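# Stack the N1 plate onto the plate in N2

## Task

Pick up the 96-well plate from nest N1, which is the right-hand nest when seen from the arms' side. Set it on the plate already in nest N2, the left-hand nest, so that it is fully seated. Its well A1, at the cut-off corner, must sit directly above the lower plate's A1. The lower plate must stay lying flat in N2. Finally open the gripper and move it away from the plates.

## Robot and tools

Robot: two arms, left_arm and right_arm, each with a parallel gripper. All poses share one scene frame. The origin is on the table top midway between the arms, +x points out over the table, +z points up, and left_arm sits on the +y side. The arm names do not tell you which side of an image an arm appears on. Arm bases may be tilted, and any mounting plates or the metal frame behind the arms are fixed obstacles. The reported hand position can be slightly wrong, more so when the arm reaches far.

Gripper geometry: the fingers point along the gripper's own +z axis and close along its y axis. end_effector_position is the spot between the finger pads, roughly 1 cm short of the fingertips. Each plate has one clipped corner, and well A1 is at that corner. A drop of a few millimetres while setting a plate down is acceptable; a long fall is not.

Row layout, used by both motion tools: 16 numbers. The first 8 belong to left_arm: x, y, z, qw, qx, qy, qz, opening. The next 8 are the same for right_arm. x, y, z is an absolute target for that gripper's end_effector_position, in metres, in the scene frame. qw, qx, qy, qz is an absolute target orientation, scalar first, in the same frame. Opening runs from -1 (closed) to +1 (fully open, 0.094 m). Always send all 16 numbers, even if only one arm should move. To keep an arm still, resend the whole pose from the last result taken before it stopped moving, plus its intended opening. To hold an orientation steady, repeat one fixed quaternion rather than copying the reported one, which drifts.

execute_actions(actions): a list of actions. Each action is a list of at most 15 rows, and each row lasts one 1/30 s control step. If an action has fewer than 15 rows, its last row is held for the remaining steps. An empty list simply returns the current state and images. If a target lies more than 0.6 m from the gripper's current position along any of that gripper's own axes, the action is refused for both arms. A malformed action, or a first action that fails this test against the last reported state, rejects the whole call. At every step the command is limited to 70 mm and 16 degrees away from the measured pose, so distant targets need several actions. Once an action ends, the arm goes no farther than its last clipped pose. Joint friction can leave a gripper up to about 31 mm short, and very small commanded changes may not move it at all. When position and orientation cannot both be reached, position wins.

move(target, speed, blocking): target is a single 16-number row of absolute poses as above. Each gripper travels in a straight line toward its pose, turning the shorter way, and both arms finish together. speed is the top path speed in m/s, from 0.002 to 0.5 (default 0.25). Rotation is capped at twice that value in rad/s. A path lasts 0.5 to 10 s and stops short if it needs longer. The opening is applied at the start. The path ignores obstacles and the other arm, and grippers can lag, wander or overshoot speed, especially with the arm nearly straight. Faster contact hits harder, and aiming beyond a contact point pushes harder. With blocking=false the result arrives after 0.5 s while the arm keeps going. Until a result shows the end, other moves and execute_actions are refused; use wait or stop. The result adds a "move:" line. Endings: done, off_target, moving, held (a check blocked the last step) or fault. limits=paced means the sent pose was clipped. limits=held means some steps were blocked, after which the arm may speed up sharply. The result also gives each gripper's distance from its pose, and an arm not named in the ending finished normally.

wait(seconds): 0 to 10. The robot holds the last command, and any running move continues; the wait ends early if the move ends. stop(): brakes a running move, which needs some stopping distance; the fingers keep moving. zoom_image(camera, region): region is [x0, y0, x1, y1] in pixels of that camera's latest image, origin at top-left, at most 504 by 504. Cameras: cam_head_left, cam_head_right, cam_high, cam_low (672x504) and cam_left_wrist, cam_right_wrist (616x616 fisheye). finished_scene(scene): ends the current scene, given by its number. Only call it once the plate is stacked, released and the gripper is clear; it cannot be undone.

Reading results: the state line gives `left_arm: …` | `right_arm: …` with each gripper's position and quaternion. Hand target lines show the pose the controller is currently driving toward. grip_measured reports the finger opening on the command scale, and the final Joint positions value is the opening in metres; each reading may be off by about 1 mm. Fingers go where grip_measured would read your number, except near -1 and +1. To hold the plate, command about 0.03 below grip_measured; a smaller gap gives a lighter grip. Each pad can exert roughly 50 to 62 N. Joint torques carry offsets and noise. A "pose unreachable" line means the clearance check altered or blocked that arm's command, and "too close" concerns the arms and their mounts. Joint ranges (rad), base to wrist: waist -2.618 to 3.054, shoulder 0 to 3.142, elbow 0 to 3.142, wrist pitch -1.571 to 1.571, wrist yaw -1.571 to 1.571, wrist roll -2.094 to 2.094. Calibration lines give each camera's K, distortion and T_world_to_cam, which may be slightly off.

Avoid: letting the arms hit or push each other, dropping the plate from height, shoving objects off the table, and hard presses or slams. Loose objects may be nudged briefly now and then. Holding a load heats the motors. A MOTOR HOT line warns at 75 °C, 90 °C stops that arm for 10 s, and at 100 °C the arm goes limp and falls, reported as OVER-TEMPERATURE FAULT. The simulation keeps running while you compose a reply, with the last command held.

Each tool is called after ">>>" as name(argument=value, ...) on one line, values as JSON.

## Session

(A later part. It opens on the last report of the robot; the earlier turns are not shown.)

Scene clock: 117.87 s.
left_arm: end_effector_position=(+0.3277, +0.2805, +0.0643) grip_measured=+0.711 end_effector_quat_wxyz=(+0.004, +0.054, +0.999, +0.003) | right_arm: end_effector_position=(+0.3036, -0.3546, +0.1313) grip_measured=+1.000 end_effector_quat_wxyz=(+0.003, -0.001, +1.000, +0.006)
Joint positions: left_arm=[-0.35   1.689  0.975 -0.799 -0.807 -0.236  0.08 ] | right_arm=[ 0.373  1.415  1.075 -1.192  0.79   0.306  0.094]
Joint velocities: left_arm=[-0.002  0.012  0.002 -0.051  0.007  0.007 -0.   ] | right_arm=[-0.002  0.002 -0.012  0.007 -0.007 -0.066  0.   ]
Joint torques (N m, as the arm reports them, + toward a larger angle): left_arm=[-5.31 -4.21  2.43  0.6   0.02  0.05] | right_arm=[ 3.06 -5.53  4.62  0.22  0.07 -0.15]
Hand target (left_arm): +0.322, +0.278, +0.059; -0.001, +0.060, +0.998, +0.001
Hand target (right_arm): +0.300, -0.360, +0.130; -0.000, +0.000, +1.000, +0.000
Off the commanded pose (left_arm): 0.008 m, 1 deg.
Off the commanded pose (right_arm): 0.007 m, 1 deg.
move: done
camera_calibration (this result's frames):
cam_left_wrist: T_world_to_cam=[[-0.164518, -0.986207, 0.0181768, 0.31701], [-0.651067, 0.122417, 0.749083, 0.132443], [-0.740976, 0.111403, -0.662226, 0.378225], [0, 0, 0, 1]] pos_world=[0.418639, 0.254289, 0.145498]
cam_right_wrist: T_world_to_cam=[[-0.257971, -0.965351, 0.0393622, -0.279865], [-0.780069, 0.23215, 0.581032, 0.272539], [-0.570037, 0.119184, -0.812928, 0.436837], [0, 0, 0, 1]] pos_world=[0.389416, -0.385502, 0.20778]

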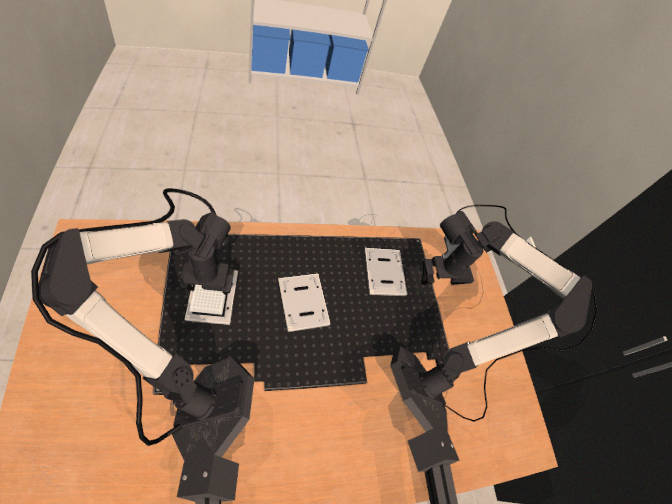

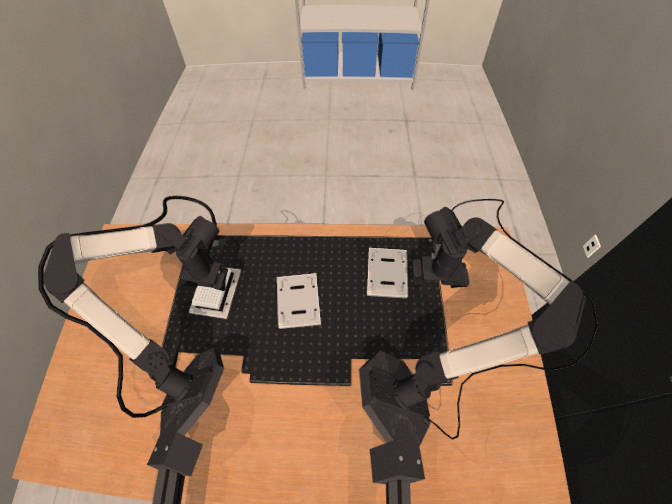

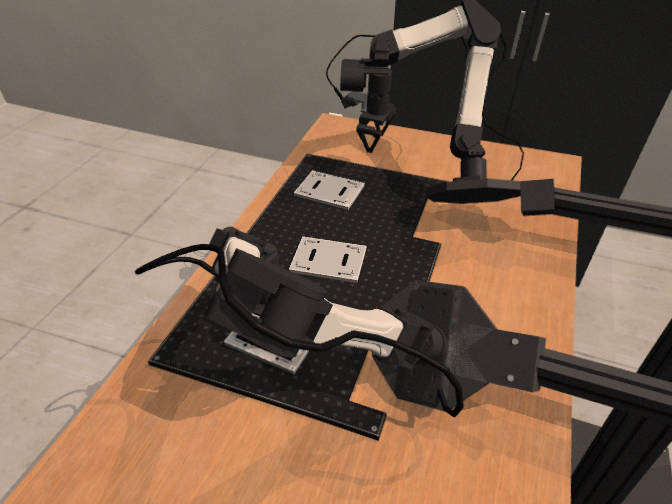

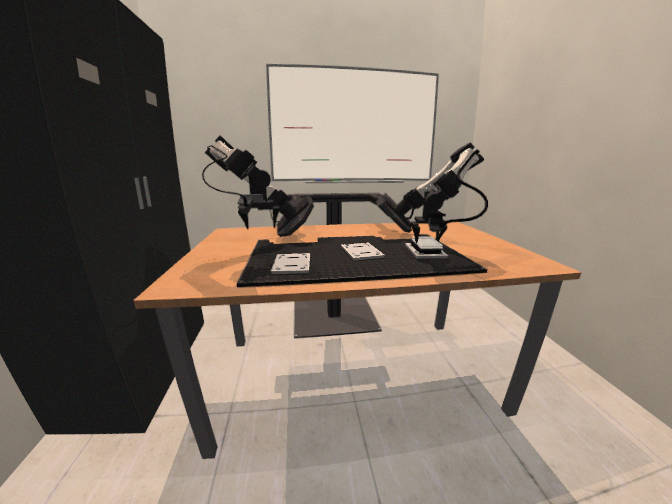

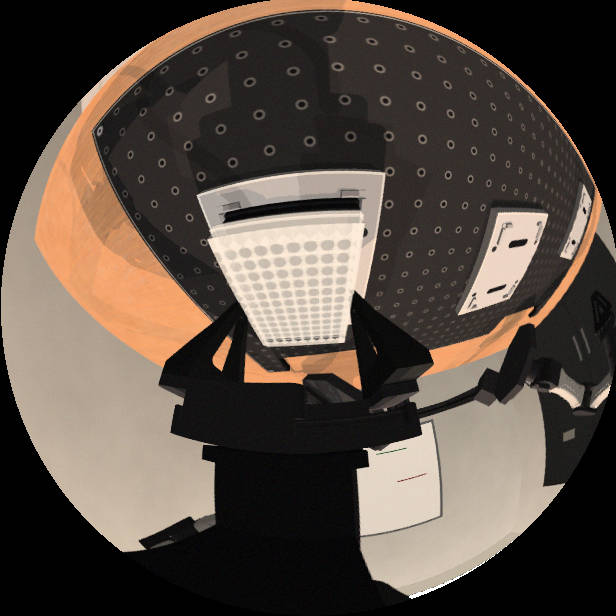

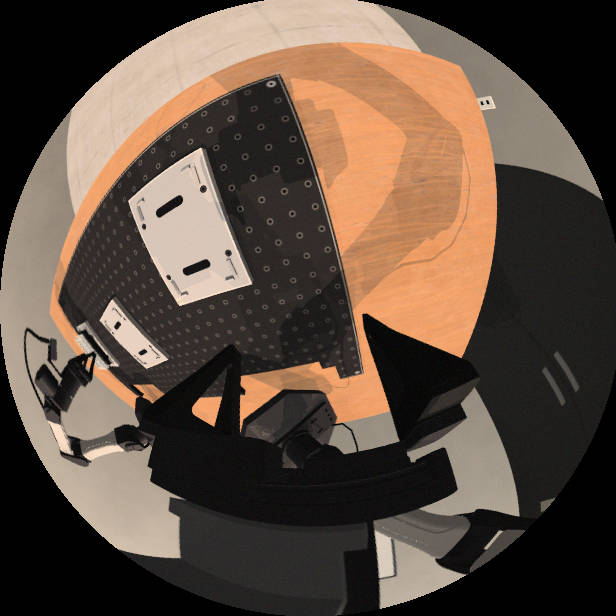

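>>> move(target=[0.323,0.277,0.058,0.006,0.052,0.9986,-0.011,0.68,0.3,-0.36,0.13,0,0,1,0,1], speed=0.01)

>>> zoom_image(camera="cam_left_wrist", region=[170,150,420,300])

Scene clock: 131.70 s.
left_arm: end_effector_position=(+0.3263, +0.2772, +0.0600) grip_measured=+0.711 end_effector_quat_wxyz=(+0.005, +0.054, +0.999, -0.005) | right_arm: end_effector_position=(+0.3036, -0.3546, +0.1313) grip_measured=+1.000 end_effector_quat_wxyz=(+0.003, -0.001, +1.000, +0.006)
Joint positions: left_arm=[-0.342  1.689  0.957 -0.765 -0.792 -0.221  0.08 ] | right_arm=[ 0.373  1.415  1.075 -1.192  0.79   0.306  0.094]
Joint velocities: left_arm=[ 0.002 -0.012 -0.012  0.051 -0.007 -0.081 -0.001] | right_arm=[ 0.007  0.002  0.017 -0.11   0.051 -0.022  0.   ]
Joint torques (N m, as the arm reports them, + toward a larger angle): left_arm=[-5.21 -5.44  2.43  0.65  0.08  0.07] | right_arm=[ 3.07 -5.53  4.61  0.22  0.08 -0.15]
Hand target (left_arm): +0.323, +0.277, +0.058; +0.005, +0.052, +0.999, -0.010
Hand target (right_arm): +0.300, -0.360, +0.130; -0.000, +0.000, +1.000, +0.000
Off the commanded pose (left_arm): 0.004 m, 1 deg.
Off the commanded pose (right_arm): 0.007 m, 1 deg.
move: done
camera_calibration (this result's frames):
cam_left_wrist: T_world_to_cam=[[-0.162886, -0.986097, 0.0328752, 0.312126], [-0.651671, 0.132543, 0.746831, 0.132701], [-0.740805, 0.100224, -0.664201, 0.377891], [0, 0, 0, 1]] pos_world=[0.417262, 0.252325, 0.141629]
cam_right_wrist: T_world_to_cam=[[-0.257971, -0.965351, 0.0393622, -0.279865], [-0.780069, 0.23215, 0.581032, 0.272539], [-0.570037, 0.119184, -0.812928, 0.436837], [0, 0, 0, 1]] pos_world=[0.389416, -0.385502, 0.20778]

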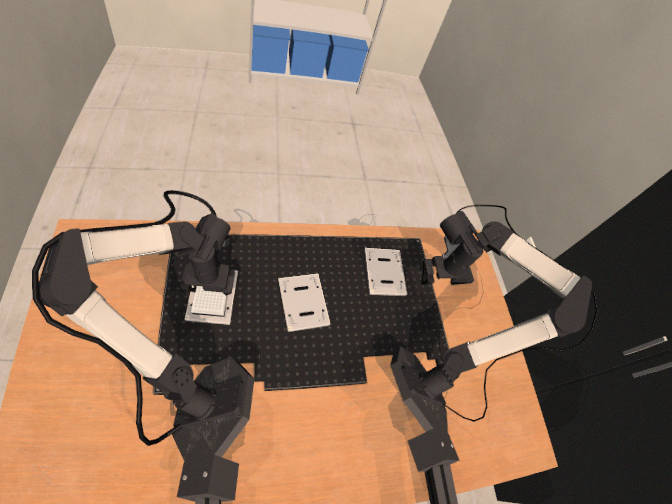

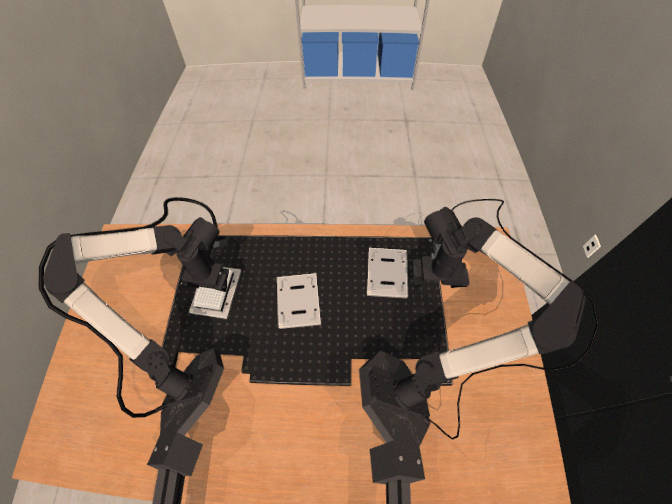

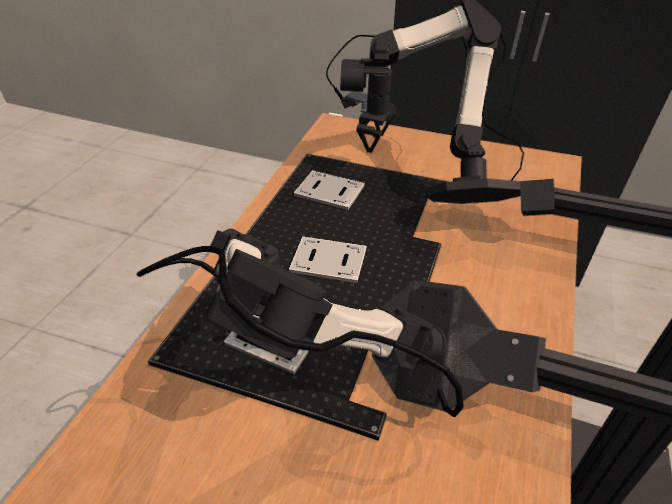

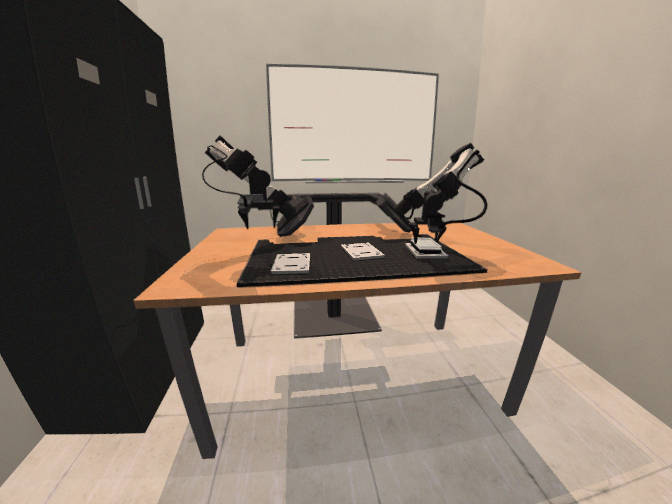

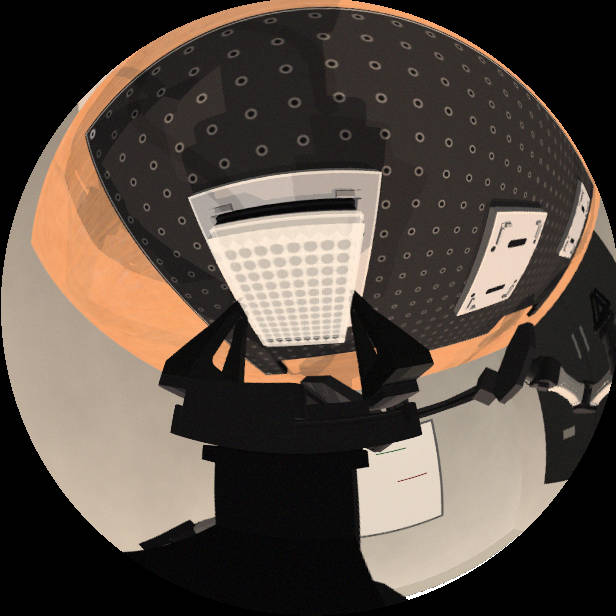

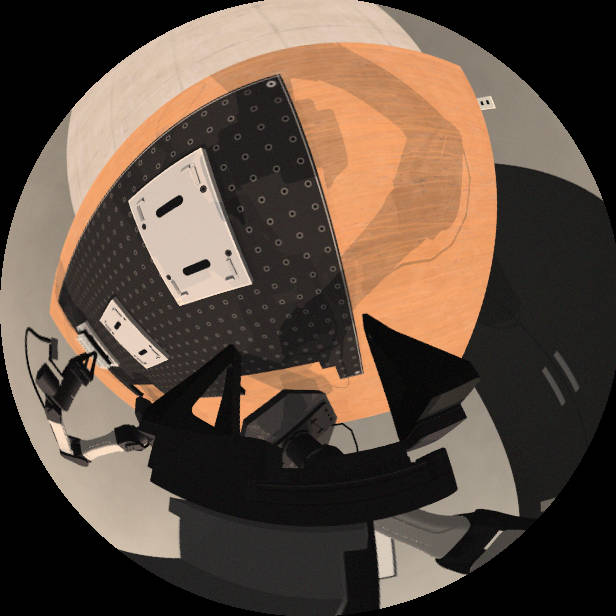

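Region (170, 150, 420, 300) of cam_left_wrist's 616x616 image, scaled by 2.016, with more detail than that image has; it fills the top 302 rows of this view, and the rest is white.

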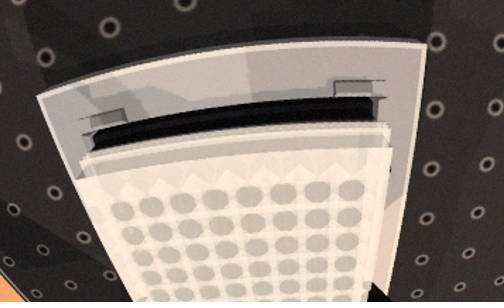

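Now (38,96),(427,44): need +y 1.5, +x 2–3, yaw.

>>> move(target=[0.329,0.280,0.061,0.006,0.040,0.9991,-0.011,0.68,0.3,-0.36,0.13,0,0,1,0,1], speed=0.01)

>>> zoom_image(camera="cam_left_wrist", region=[170,150,420,300])

Scene clock: 137.40 s.
left_arm: end_effector_position=(+0.3265, +0.2775, +0.0596) grip_measured=+0.711 end_effector_quat_wxyz=(+0.005, +0.052, +0.999, -0.005) | right_arm: end_effector_position=(+0.3036, -0.3546, +0.1313) grip_measured=+1.000 end_effector_quat_wxyz=(+0.003, -0.001, +1.000, +0.006)
Joint positions: left_arm=[-0.339  1.689  0.957 -0.763 -0.791 -0.22   0.08 ] | right_arm=[ 0.373  1.415  1.075 -1.192  0.79   0.306  0.094]
Joint velocities: left_arm=[ 0.007  0.007  0.007 -0.037 -0.022 -0.037 -0.   ] | right_arm=[-0.022 -0.002  0.002 -0.051 -0.066 -0.066  0.   ]
Joint torques (N m, as the arm reports them, + toward a larger angle): left_arm=[-5.01 -5.34  4.5   0.38  0.07 -0.11] | right_arm=[ 3.05 -5.53  4.63  0.22  0.08 -0.15]
Hand target (left_arm): +0.329, +0.280, +0.061; +0.006, +0.040, +0.999, -0.011
Hand target (right_arm): +0.300, -0.360, +0.130; -0.000, +0.000, +1.000, +0.000
Off the commanded pose (left_arm): 0.004 m, 2 deg.
Off the commanded pose (right_arm): 0.007 m, 1 deg.
move: done
camera_calibration (this result's frames):
cam_left_wrist: T_world_to_cam=[[-0.160335, -0.986496, 0.0334383, 0.311709], [-0.651648, 0.131235, 0.747082, 0.133475], [-0.741382, 0.0979932, -0.66389, 0.378498], [0, 0, 0, 1]] pos_world=[0.417568, 0.252893, 0.141142]
cam_right_wrist: T_world_to_cam=[[-0.257971, -0.965351, 0.0393622, -0.279865], [-0.780069, 0.23215, 0.581032, 0.272539], [-0.570037, 0.119184, -0.812928, 0.436837], [0, 0, 0, 1]] pos_world=[0.389416, -0.385502, 0.20778]

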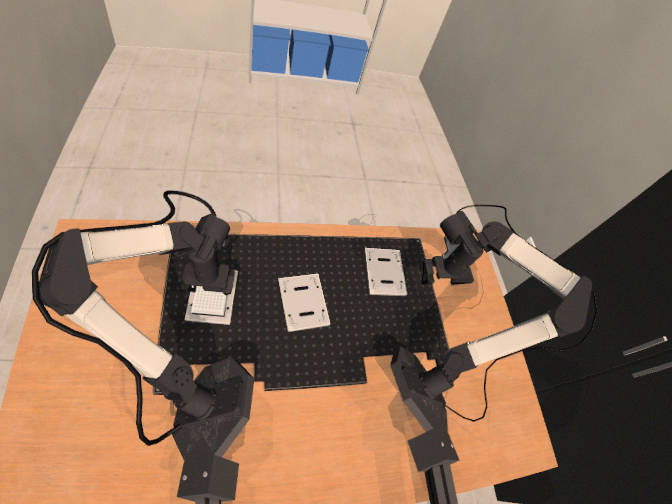

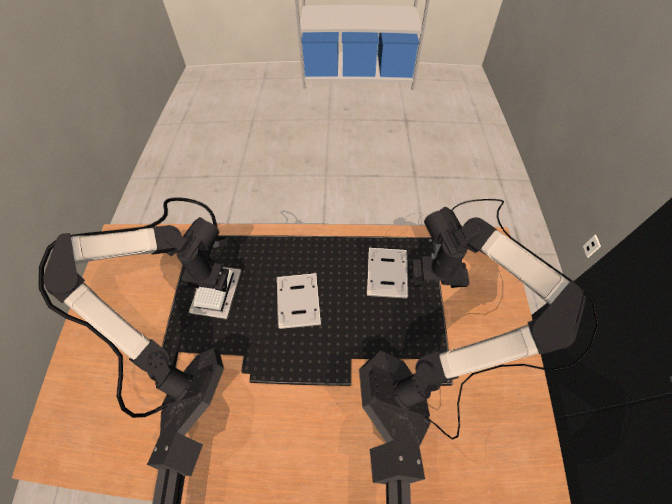

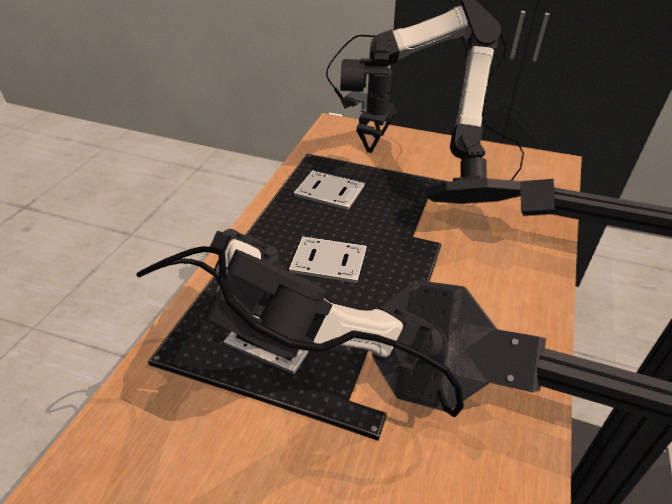

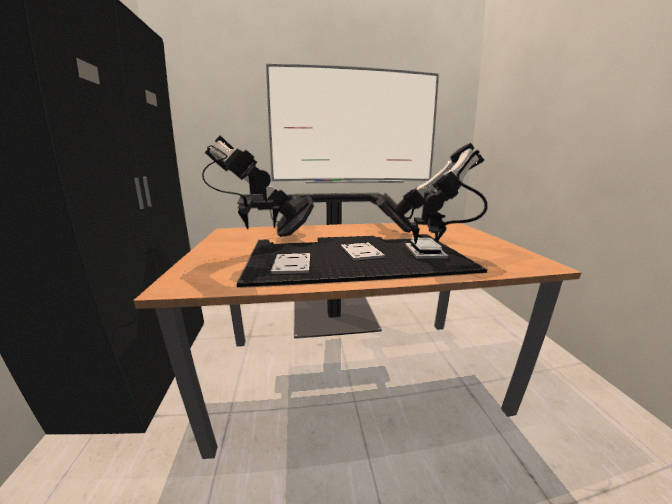

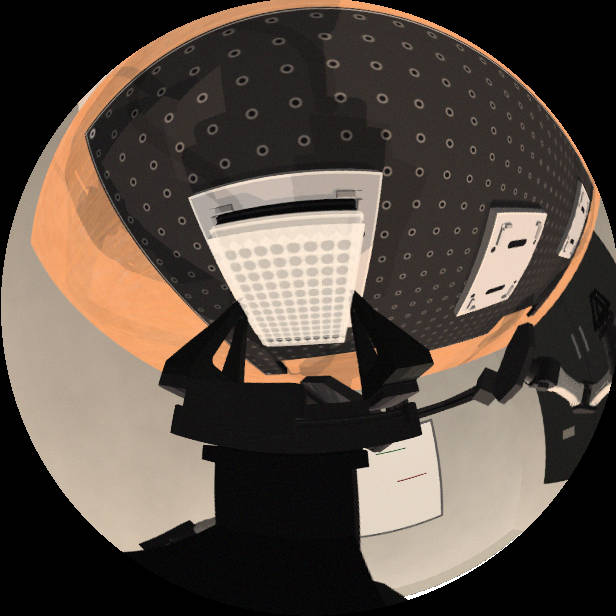

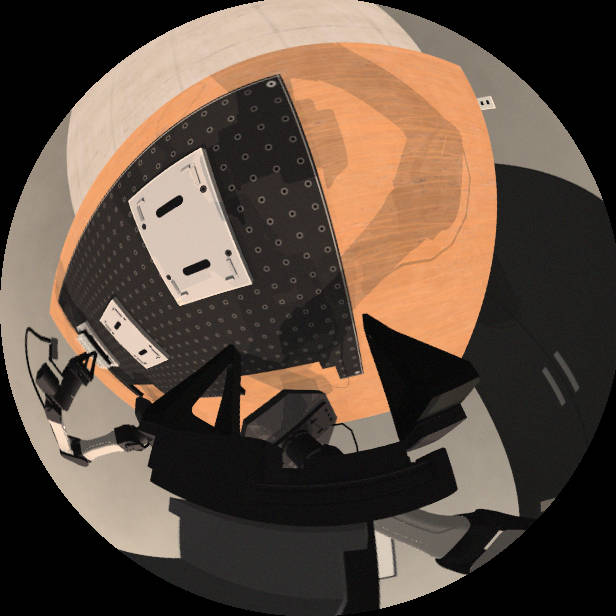

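Region (170, 150, 420, 300) of cam_left_wrist's 616x616 image, scaled by 2.016, with more detail than that image has; it fills the top 302 rows of this view, and the rest is white.

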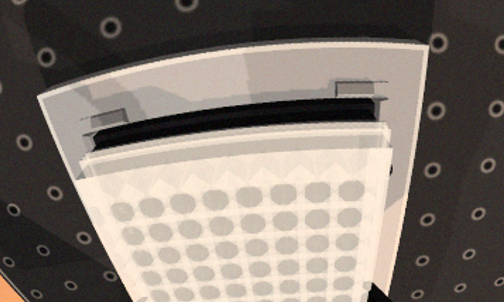

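>>> move(target=[0.333,0.279,0.062,0.006,0.032,0.9994,-0.011,0.68,0.3,-0.36,0.13,0,0,1,0,1], speed=0.01)

>>> zoom_image(camera="cam_left_wrist", region=[170,150,420,300])

Scene clock: 143.90 s.
left_arm: end_effector_position=(+0.3265, +0.2775, +0.0596) grip_measured=+0.711 end_effector_quat_wxyz=(+0.005, +0.047, +0.999, -0.005) | right_arm: end_effector_position=(+0.3036, -0.3546, +0.1313) grip_measured=+1.000 end_effector_quat_wxyz=(+0.003, -0.001, +1.000, +0.006)
Joint positions: left_arm=[-0.339  1.689  0.957 -0.763 -0.791 -0.231  0.08 ] | right_arm=[ 0.373  1.415  1.075 -1.192  0.79   0.306  0.094]
Joint velocities: left_arm=[-0.002  0.007 -0.012  0.037  0.007 -0.022 -0.001] | right_arm=[ 0.007  0.007 -0.002  0.022 -0.007 -0.007  0.   ]
Joint torques (N m, as the arm reports them, + toward a larger angle): left_arm=[-5.23 -4.56  5.96  0.27  0.07 -0.15] | right_arm=[ 3.06 -5.53  4.62  0.22  0.07 -0.15]
Hand target (left_arm): +0.333, +0.279, +0.062; +0.006, +0.032, +0.999, -0.011
Hand target (right_arm): +0.300, -0.360, +0.130; -0.000, +0.000, +1.000, +0.000
Off the commanded pose (left_arm): 0.007 m, 2 deg.
Off the commanded pose (right_arm): 0.007 m, 1 deg.
move: done
camera_calibration (this result's frames):
cam_left_wrist: T_world_to_cam=[[-0.149409, -0.988206, 0.0335514, 0.30861], [-0.652974, 0.124091, 0.747145, 0.135886], [-0.742497, 0.0897219, -0.663813, 0.381153], [0, 0, 0, 1]] pos_world=[0.417844, 0.25391, 0.141133]
cam_right_wrist: T_world_to_cam=[[-0.257971, -0.965351, 0.0393622, -0.279865], [-0.780069, 0.23215, 0.581032, 0.272539], [-0.570037, 0.119184, -0.812928, 0.436837], [0, 0, 0, 1]] pos_world=[0.389416, -0.385502, 0.20778]

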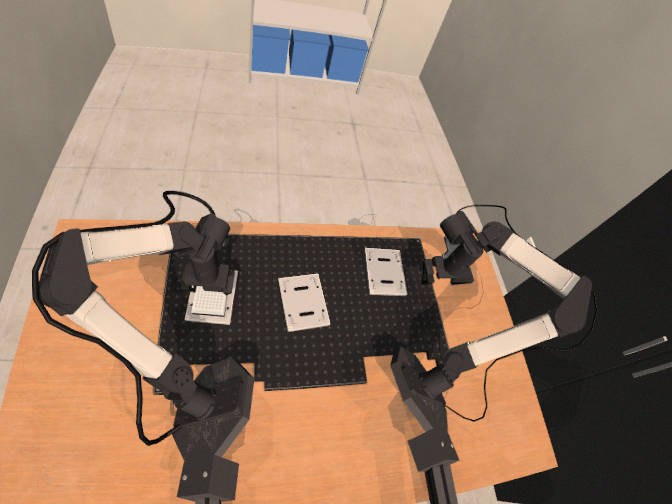

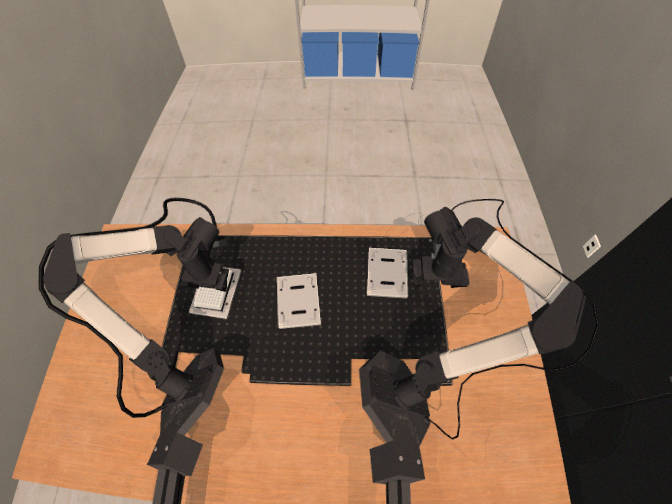

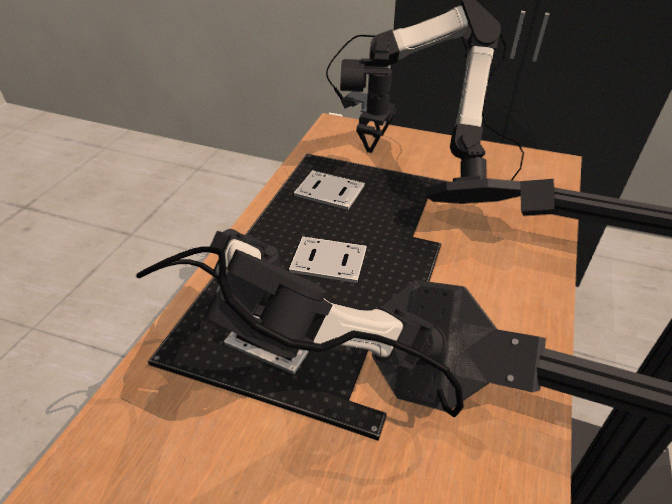

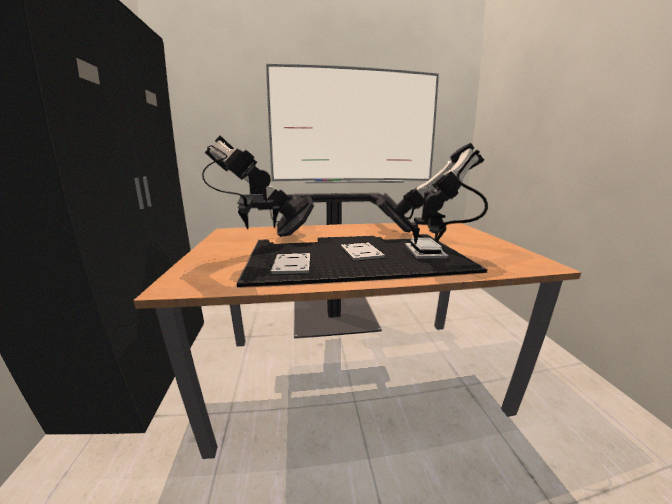

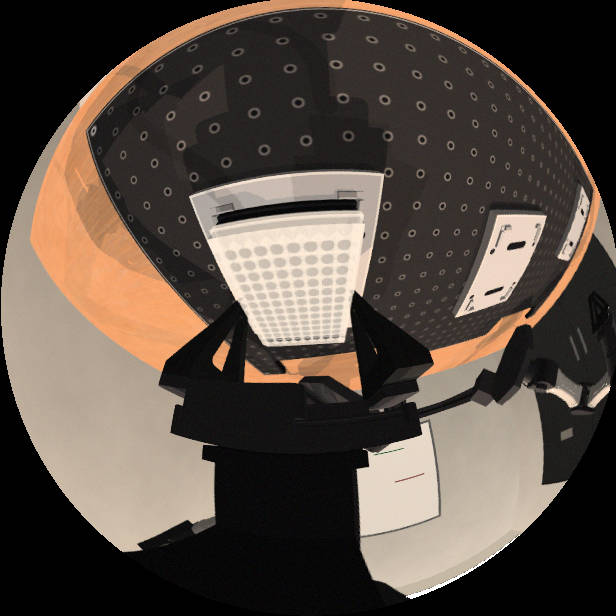

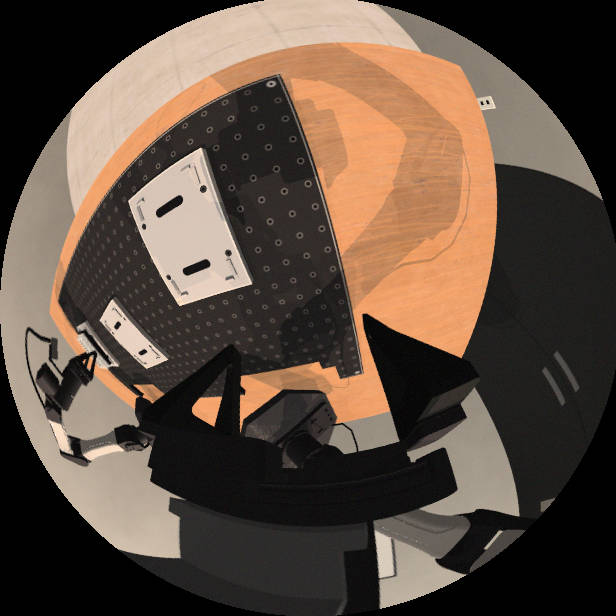

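Region (170, 150, 420, 300) of cam_left_wrist's 616x616 image, scaled by 2.016, with more detail than that image has; it fills the top 302 rows of this view, and the rest is white.

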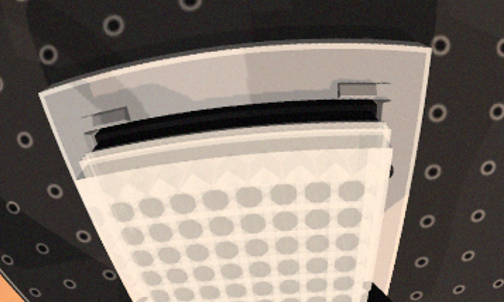

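>>> execute_actions(actions=[[[0.335,0.279,0.062,0.009,0.030,0.9994,-0.011,0.68,0.3,-0.36,0.13,0,0,1,0,1]],[[0.337,0.279,0.062,0.012,0.029,0.9994,-0.011,0.68,0.3,-0.36,0.13,0,0,1,0,1]]])

>>> zoom_image(camera="cam_left_wrist", region=[170,150,420,300])

Scene clock: 148.90 s.
left_arm: end_effector_position=(+0.3265, +0.2775, +0.0596) grip_measured=+0.711 end_effector_quat_wxyz=(+0.005, +0.047, +0.999, -0.005) | right_arm: end_effector_position=(+0.3036, -0.3546, +0.1313) grip_measured=+1.000 end_effector_quat_wxyz=(+0.003, -0.001, +1.000, +0.006)
Joint positions: left_arm=[-0.339  1.689  0.957 -0.763 -0.791 -0.232  0.08 ] | right_arm=[ 0.373  1.415  1.075 -1.192  0.79   0.306  0.094]
Joint velocities: left_arm=[-0.012  0.012 -0.002  0.022 -0.022  0.007 -0.   ] | right_arm=[ 0.002 -0.017  0.007 -0.022 -0.066  0.007  0.   ]
Joint torques (N m, as the arm reports them, + toward a larger angle): left_arm=[-5.1  -4.54  6.19  0.45  0.05 -0.09] | right_arm=[ 3.05 -5.53  4.61  0.22  0.07 -0.15]
Hand target (left_arm): +0.337, +0.279, +0.062; +0.012, +0.029, +0.999, -0.011
Hand target (right_arm): +0.300, -0.360, +0.130; -0.000, +0.000, +1.000, +0.000
Off the commanded pose (left_arm): 0.011 m, 2 deg.
Off the commanded pose (right_arm): 0.007 m, 1 deg.
camera_calibration (this result's frames):
cam_left_wrist: T_world_to_cam=[[-0.149032, -0.988263, 0.0335553, 0.308502], [-0.653018, 0.123845, 0.747148, 0.135969], [-0.742534, 0.0894365, -0.663811, 0.381244], [0, 0, 0, 1]] pos_world=[0.417853, 0.253945, 0.141133]
cam_right_wrist: T_world_to_cam=[[-0.257971, -0.965351, 0.0393622, -0.279865], [-0.780069, 0.23215, 0.581032, 0.272539], [-0.570037, 0.119184, -0.812928, 0.436837], [0, 0, 0, 1]] pos_world=[0.389416, -0.385502, 0.20778]

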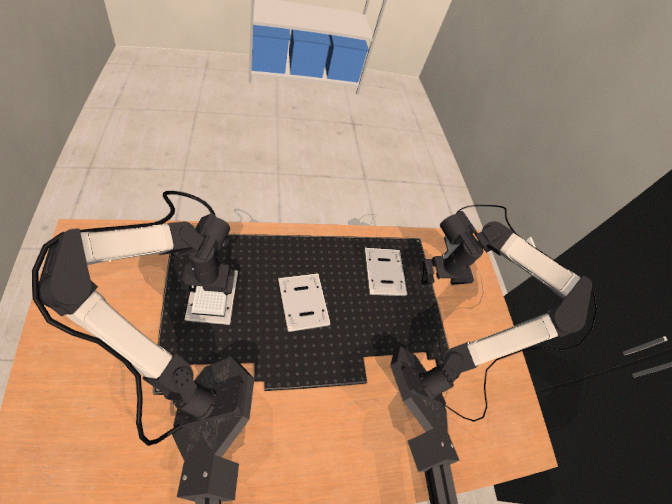

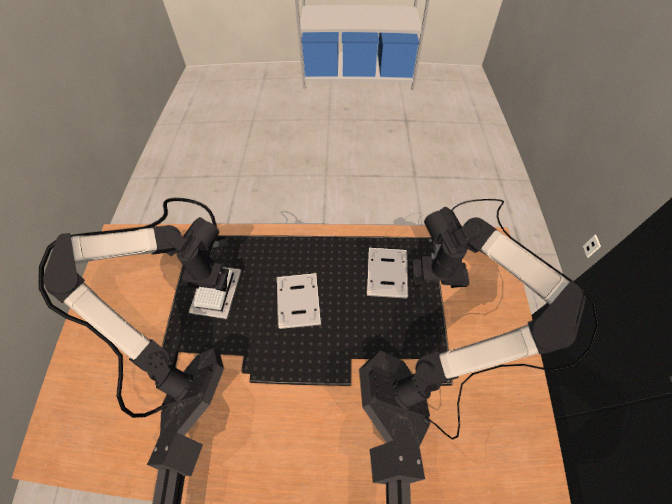

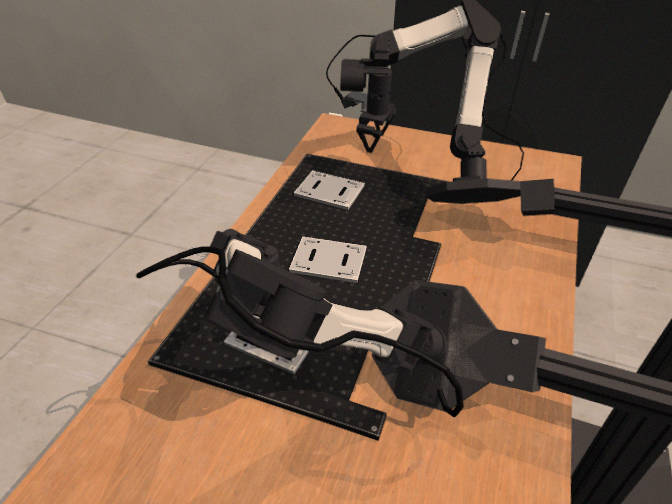

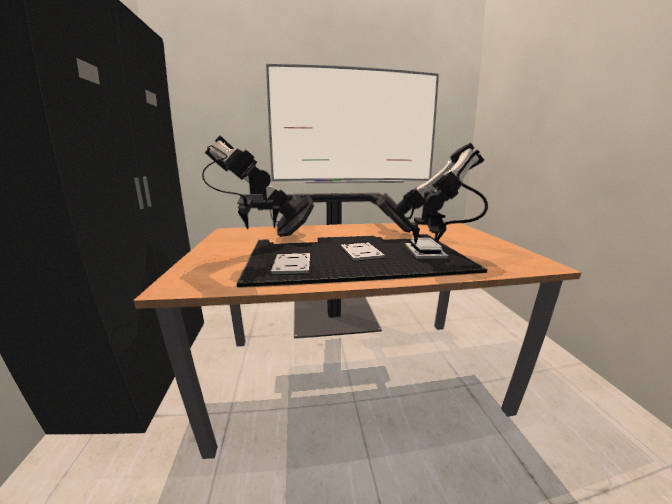

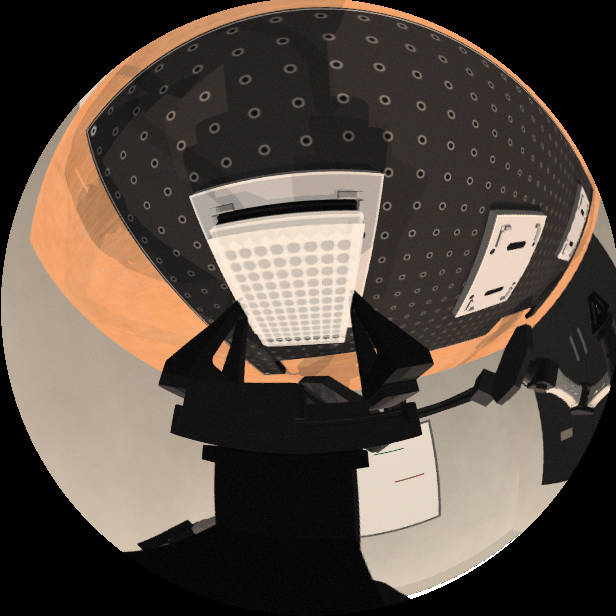

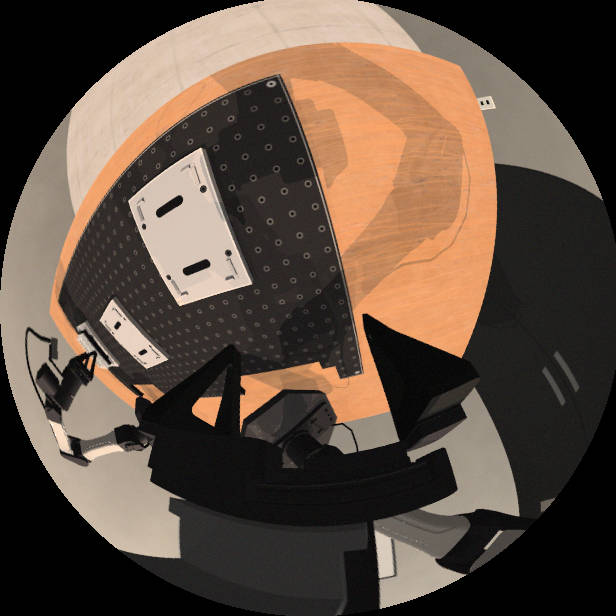

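Region (170, 150, 420, 300) of cam_left_wrist's 616x616 image, scaled by 2.016, with more detail than that image has; it fills the top 302 rows of this view, and the rest is white.

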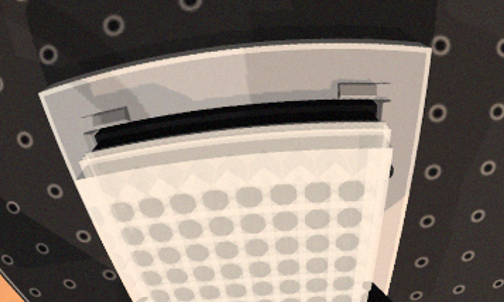

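>>> execute_actions(actions=[[[0.339,0.279,0.062,0.012,0.025,0.9994,-0.011,0.68,0.3,-0.36,0.13,0,0,1,0,1]],[[0.3405,0.279,0.062,0.012,0.023,0.9994,-0.011,0.68,0.3,-0.36,0.13,0,0,1,0,1]]])

>>> zoom_image(camera="cam_left_wrist", region=[170,150,420,300])

Scene clock: 153.60 s.
left_arm: end_effector_position=(+0.3314, +0.2787, +0.0612) grip_measured=+0.711 end_effector_quat_wxyz=(+0.008, +0.039, +0.999, -0.006) | right_arm: end_effector_position=(+0.3036, -0.3546, +0.1313) grip_measured=+1.000 end_effector_quat_wxyz=(+0.003, -0.001, +1.000, +0.006)
Joint positions: left_arm=[-0.337  1.689  0.972 -0.763 -0.791 -0.235  0.08 ] | right_arm=[ 0.373  1.415  1.075 -1.192  0.79   0.306  0.094]
Joint velocities: left_arm=[-0.002 -0.012  0.012 -0.022 -0.007 -0.037 -0.   ] | right_arm=[ 0.002 -0.007 -0.002 -0.066  0.022 -0.037  0.   ]
Joint torques (N m, as the arm reports them, + toward a larger angle): left_arm=[-5.12 -3.95  6.28  0.44  0.04 -0.14] | right_arm=[ 3.07 -5.51  4.61  0.22  0.07 -0.15]
Hand target (left_arm): +0.340, +0.279, +0.062; +0.012, +0.023, +1.000, -0.011
Hand target (right_arm): +0.300, -0.360, +0.130; -0.000, +0.000, +1.000, +0.000
Off the commanded pose (left_arm): 0.009 m, 2 deg.
Off the commanded pose (right_arm): 0.007 m, 1 deg.
camera_calibration (this result's frames):
cam_left_wrist: T_world_to_cam=[[-0.134316, -0.99031, 0.0352848, 0.305929], [-0.66015, 0.115978, 0.742126, 0.142642], [-0.739027, 0.076386, -0.669331, 0.388633], [0, 0, 0, 1]] pos_world=[0.422467, 0.256736, 0.143472]
cam_right_wrist: T_world_to_cam=[[-0.257971, -0.965351, 0.0393622, -0.279865], [-0.780069, 0.23215, 0.581032, 0.272539], [-0.570037, 0.119184, -0.812928, 0.436837], [0, 0, 0, 1]] pos_world=[0.389416, -0.385502, 0.20778]

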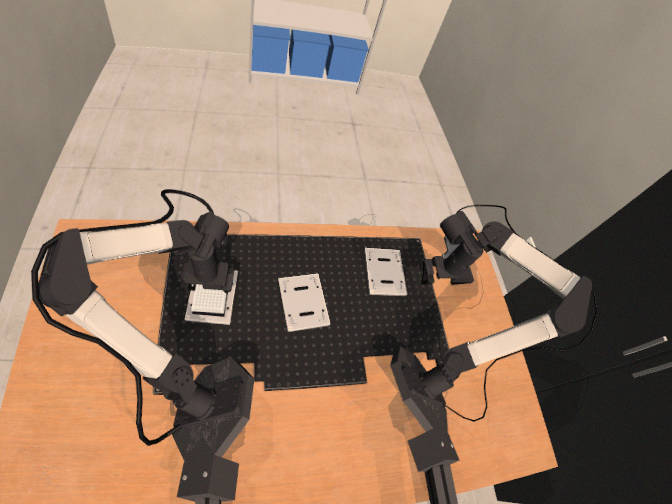

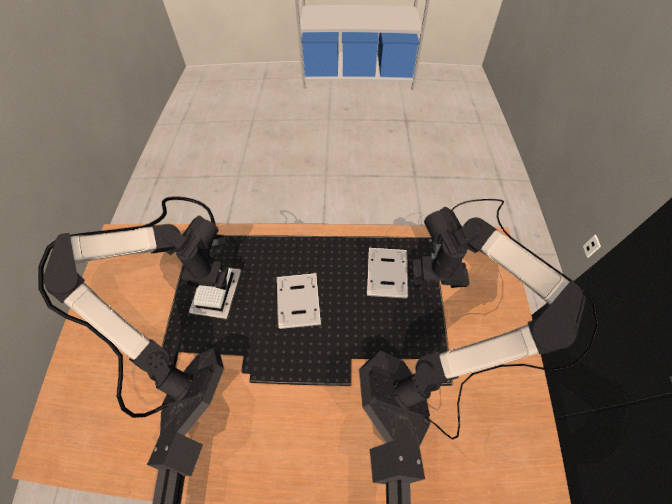

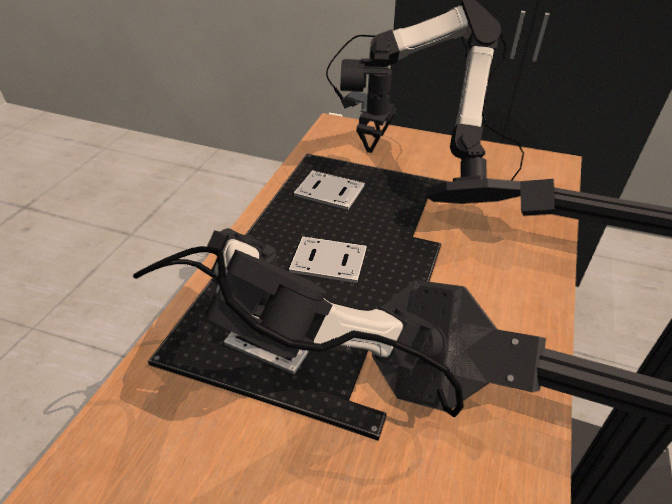

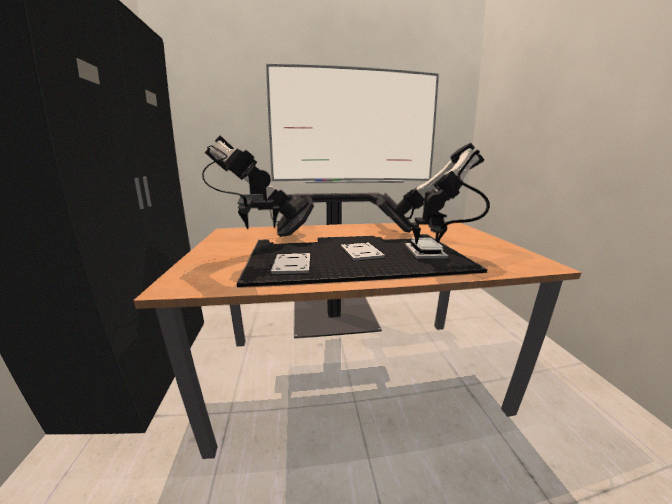

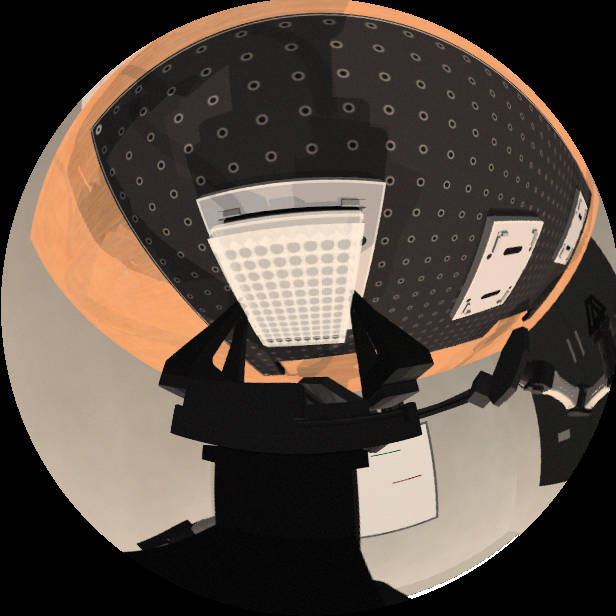

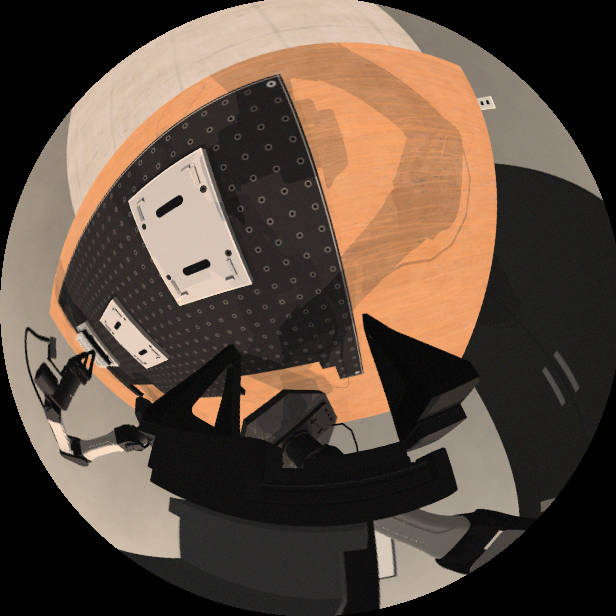

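Region (170, 150, 420, 300) of cam_left_wrist's 616x616 image, scaled by 2.016, with more detail than that image has; it fills the top 302 rows of this view, and the rest is white.

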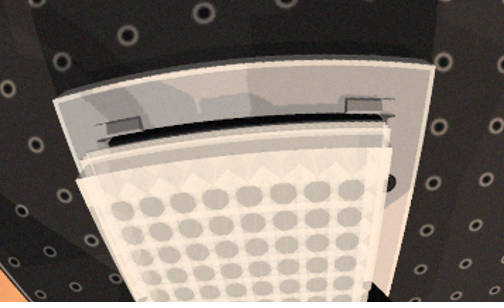

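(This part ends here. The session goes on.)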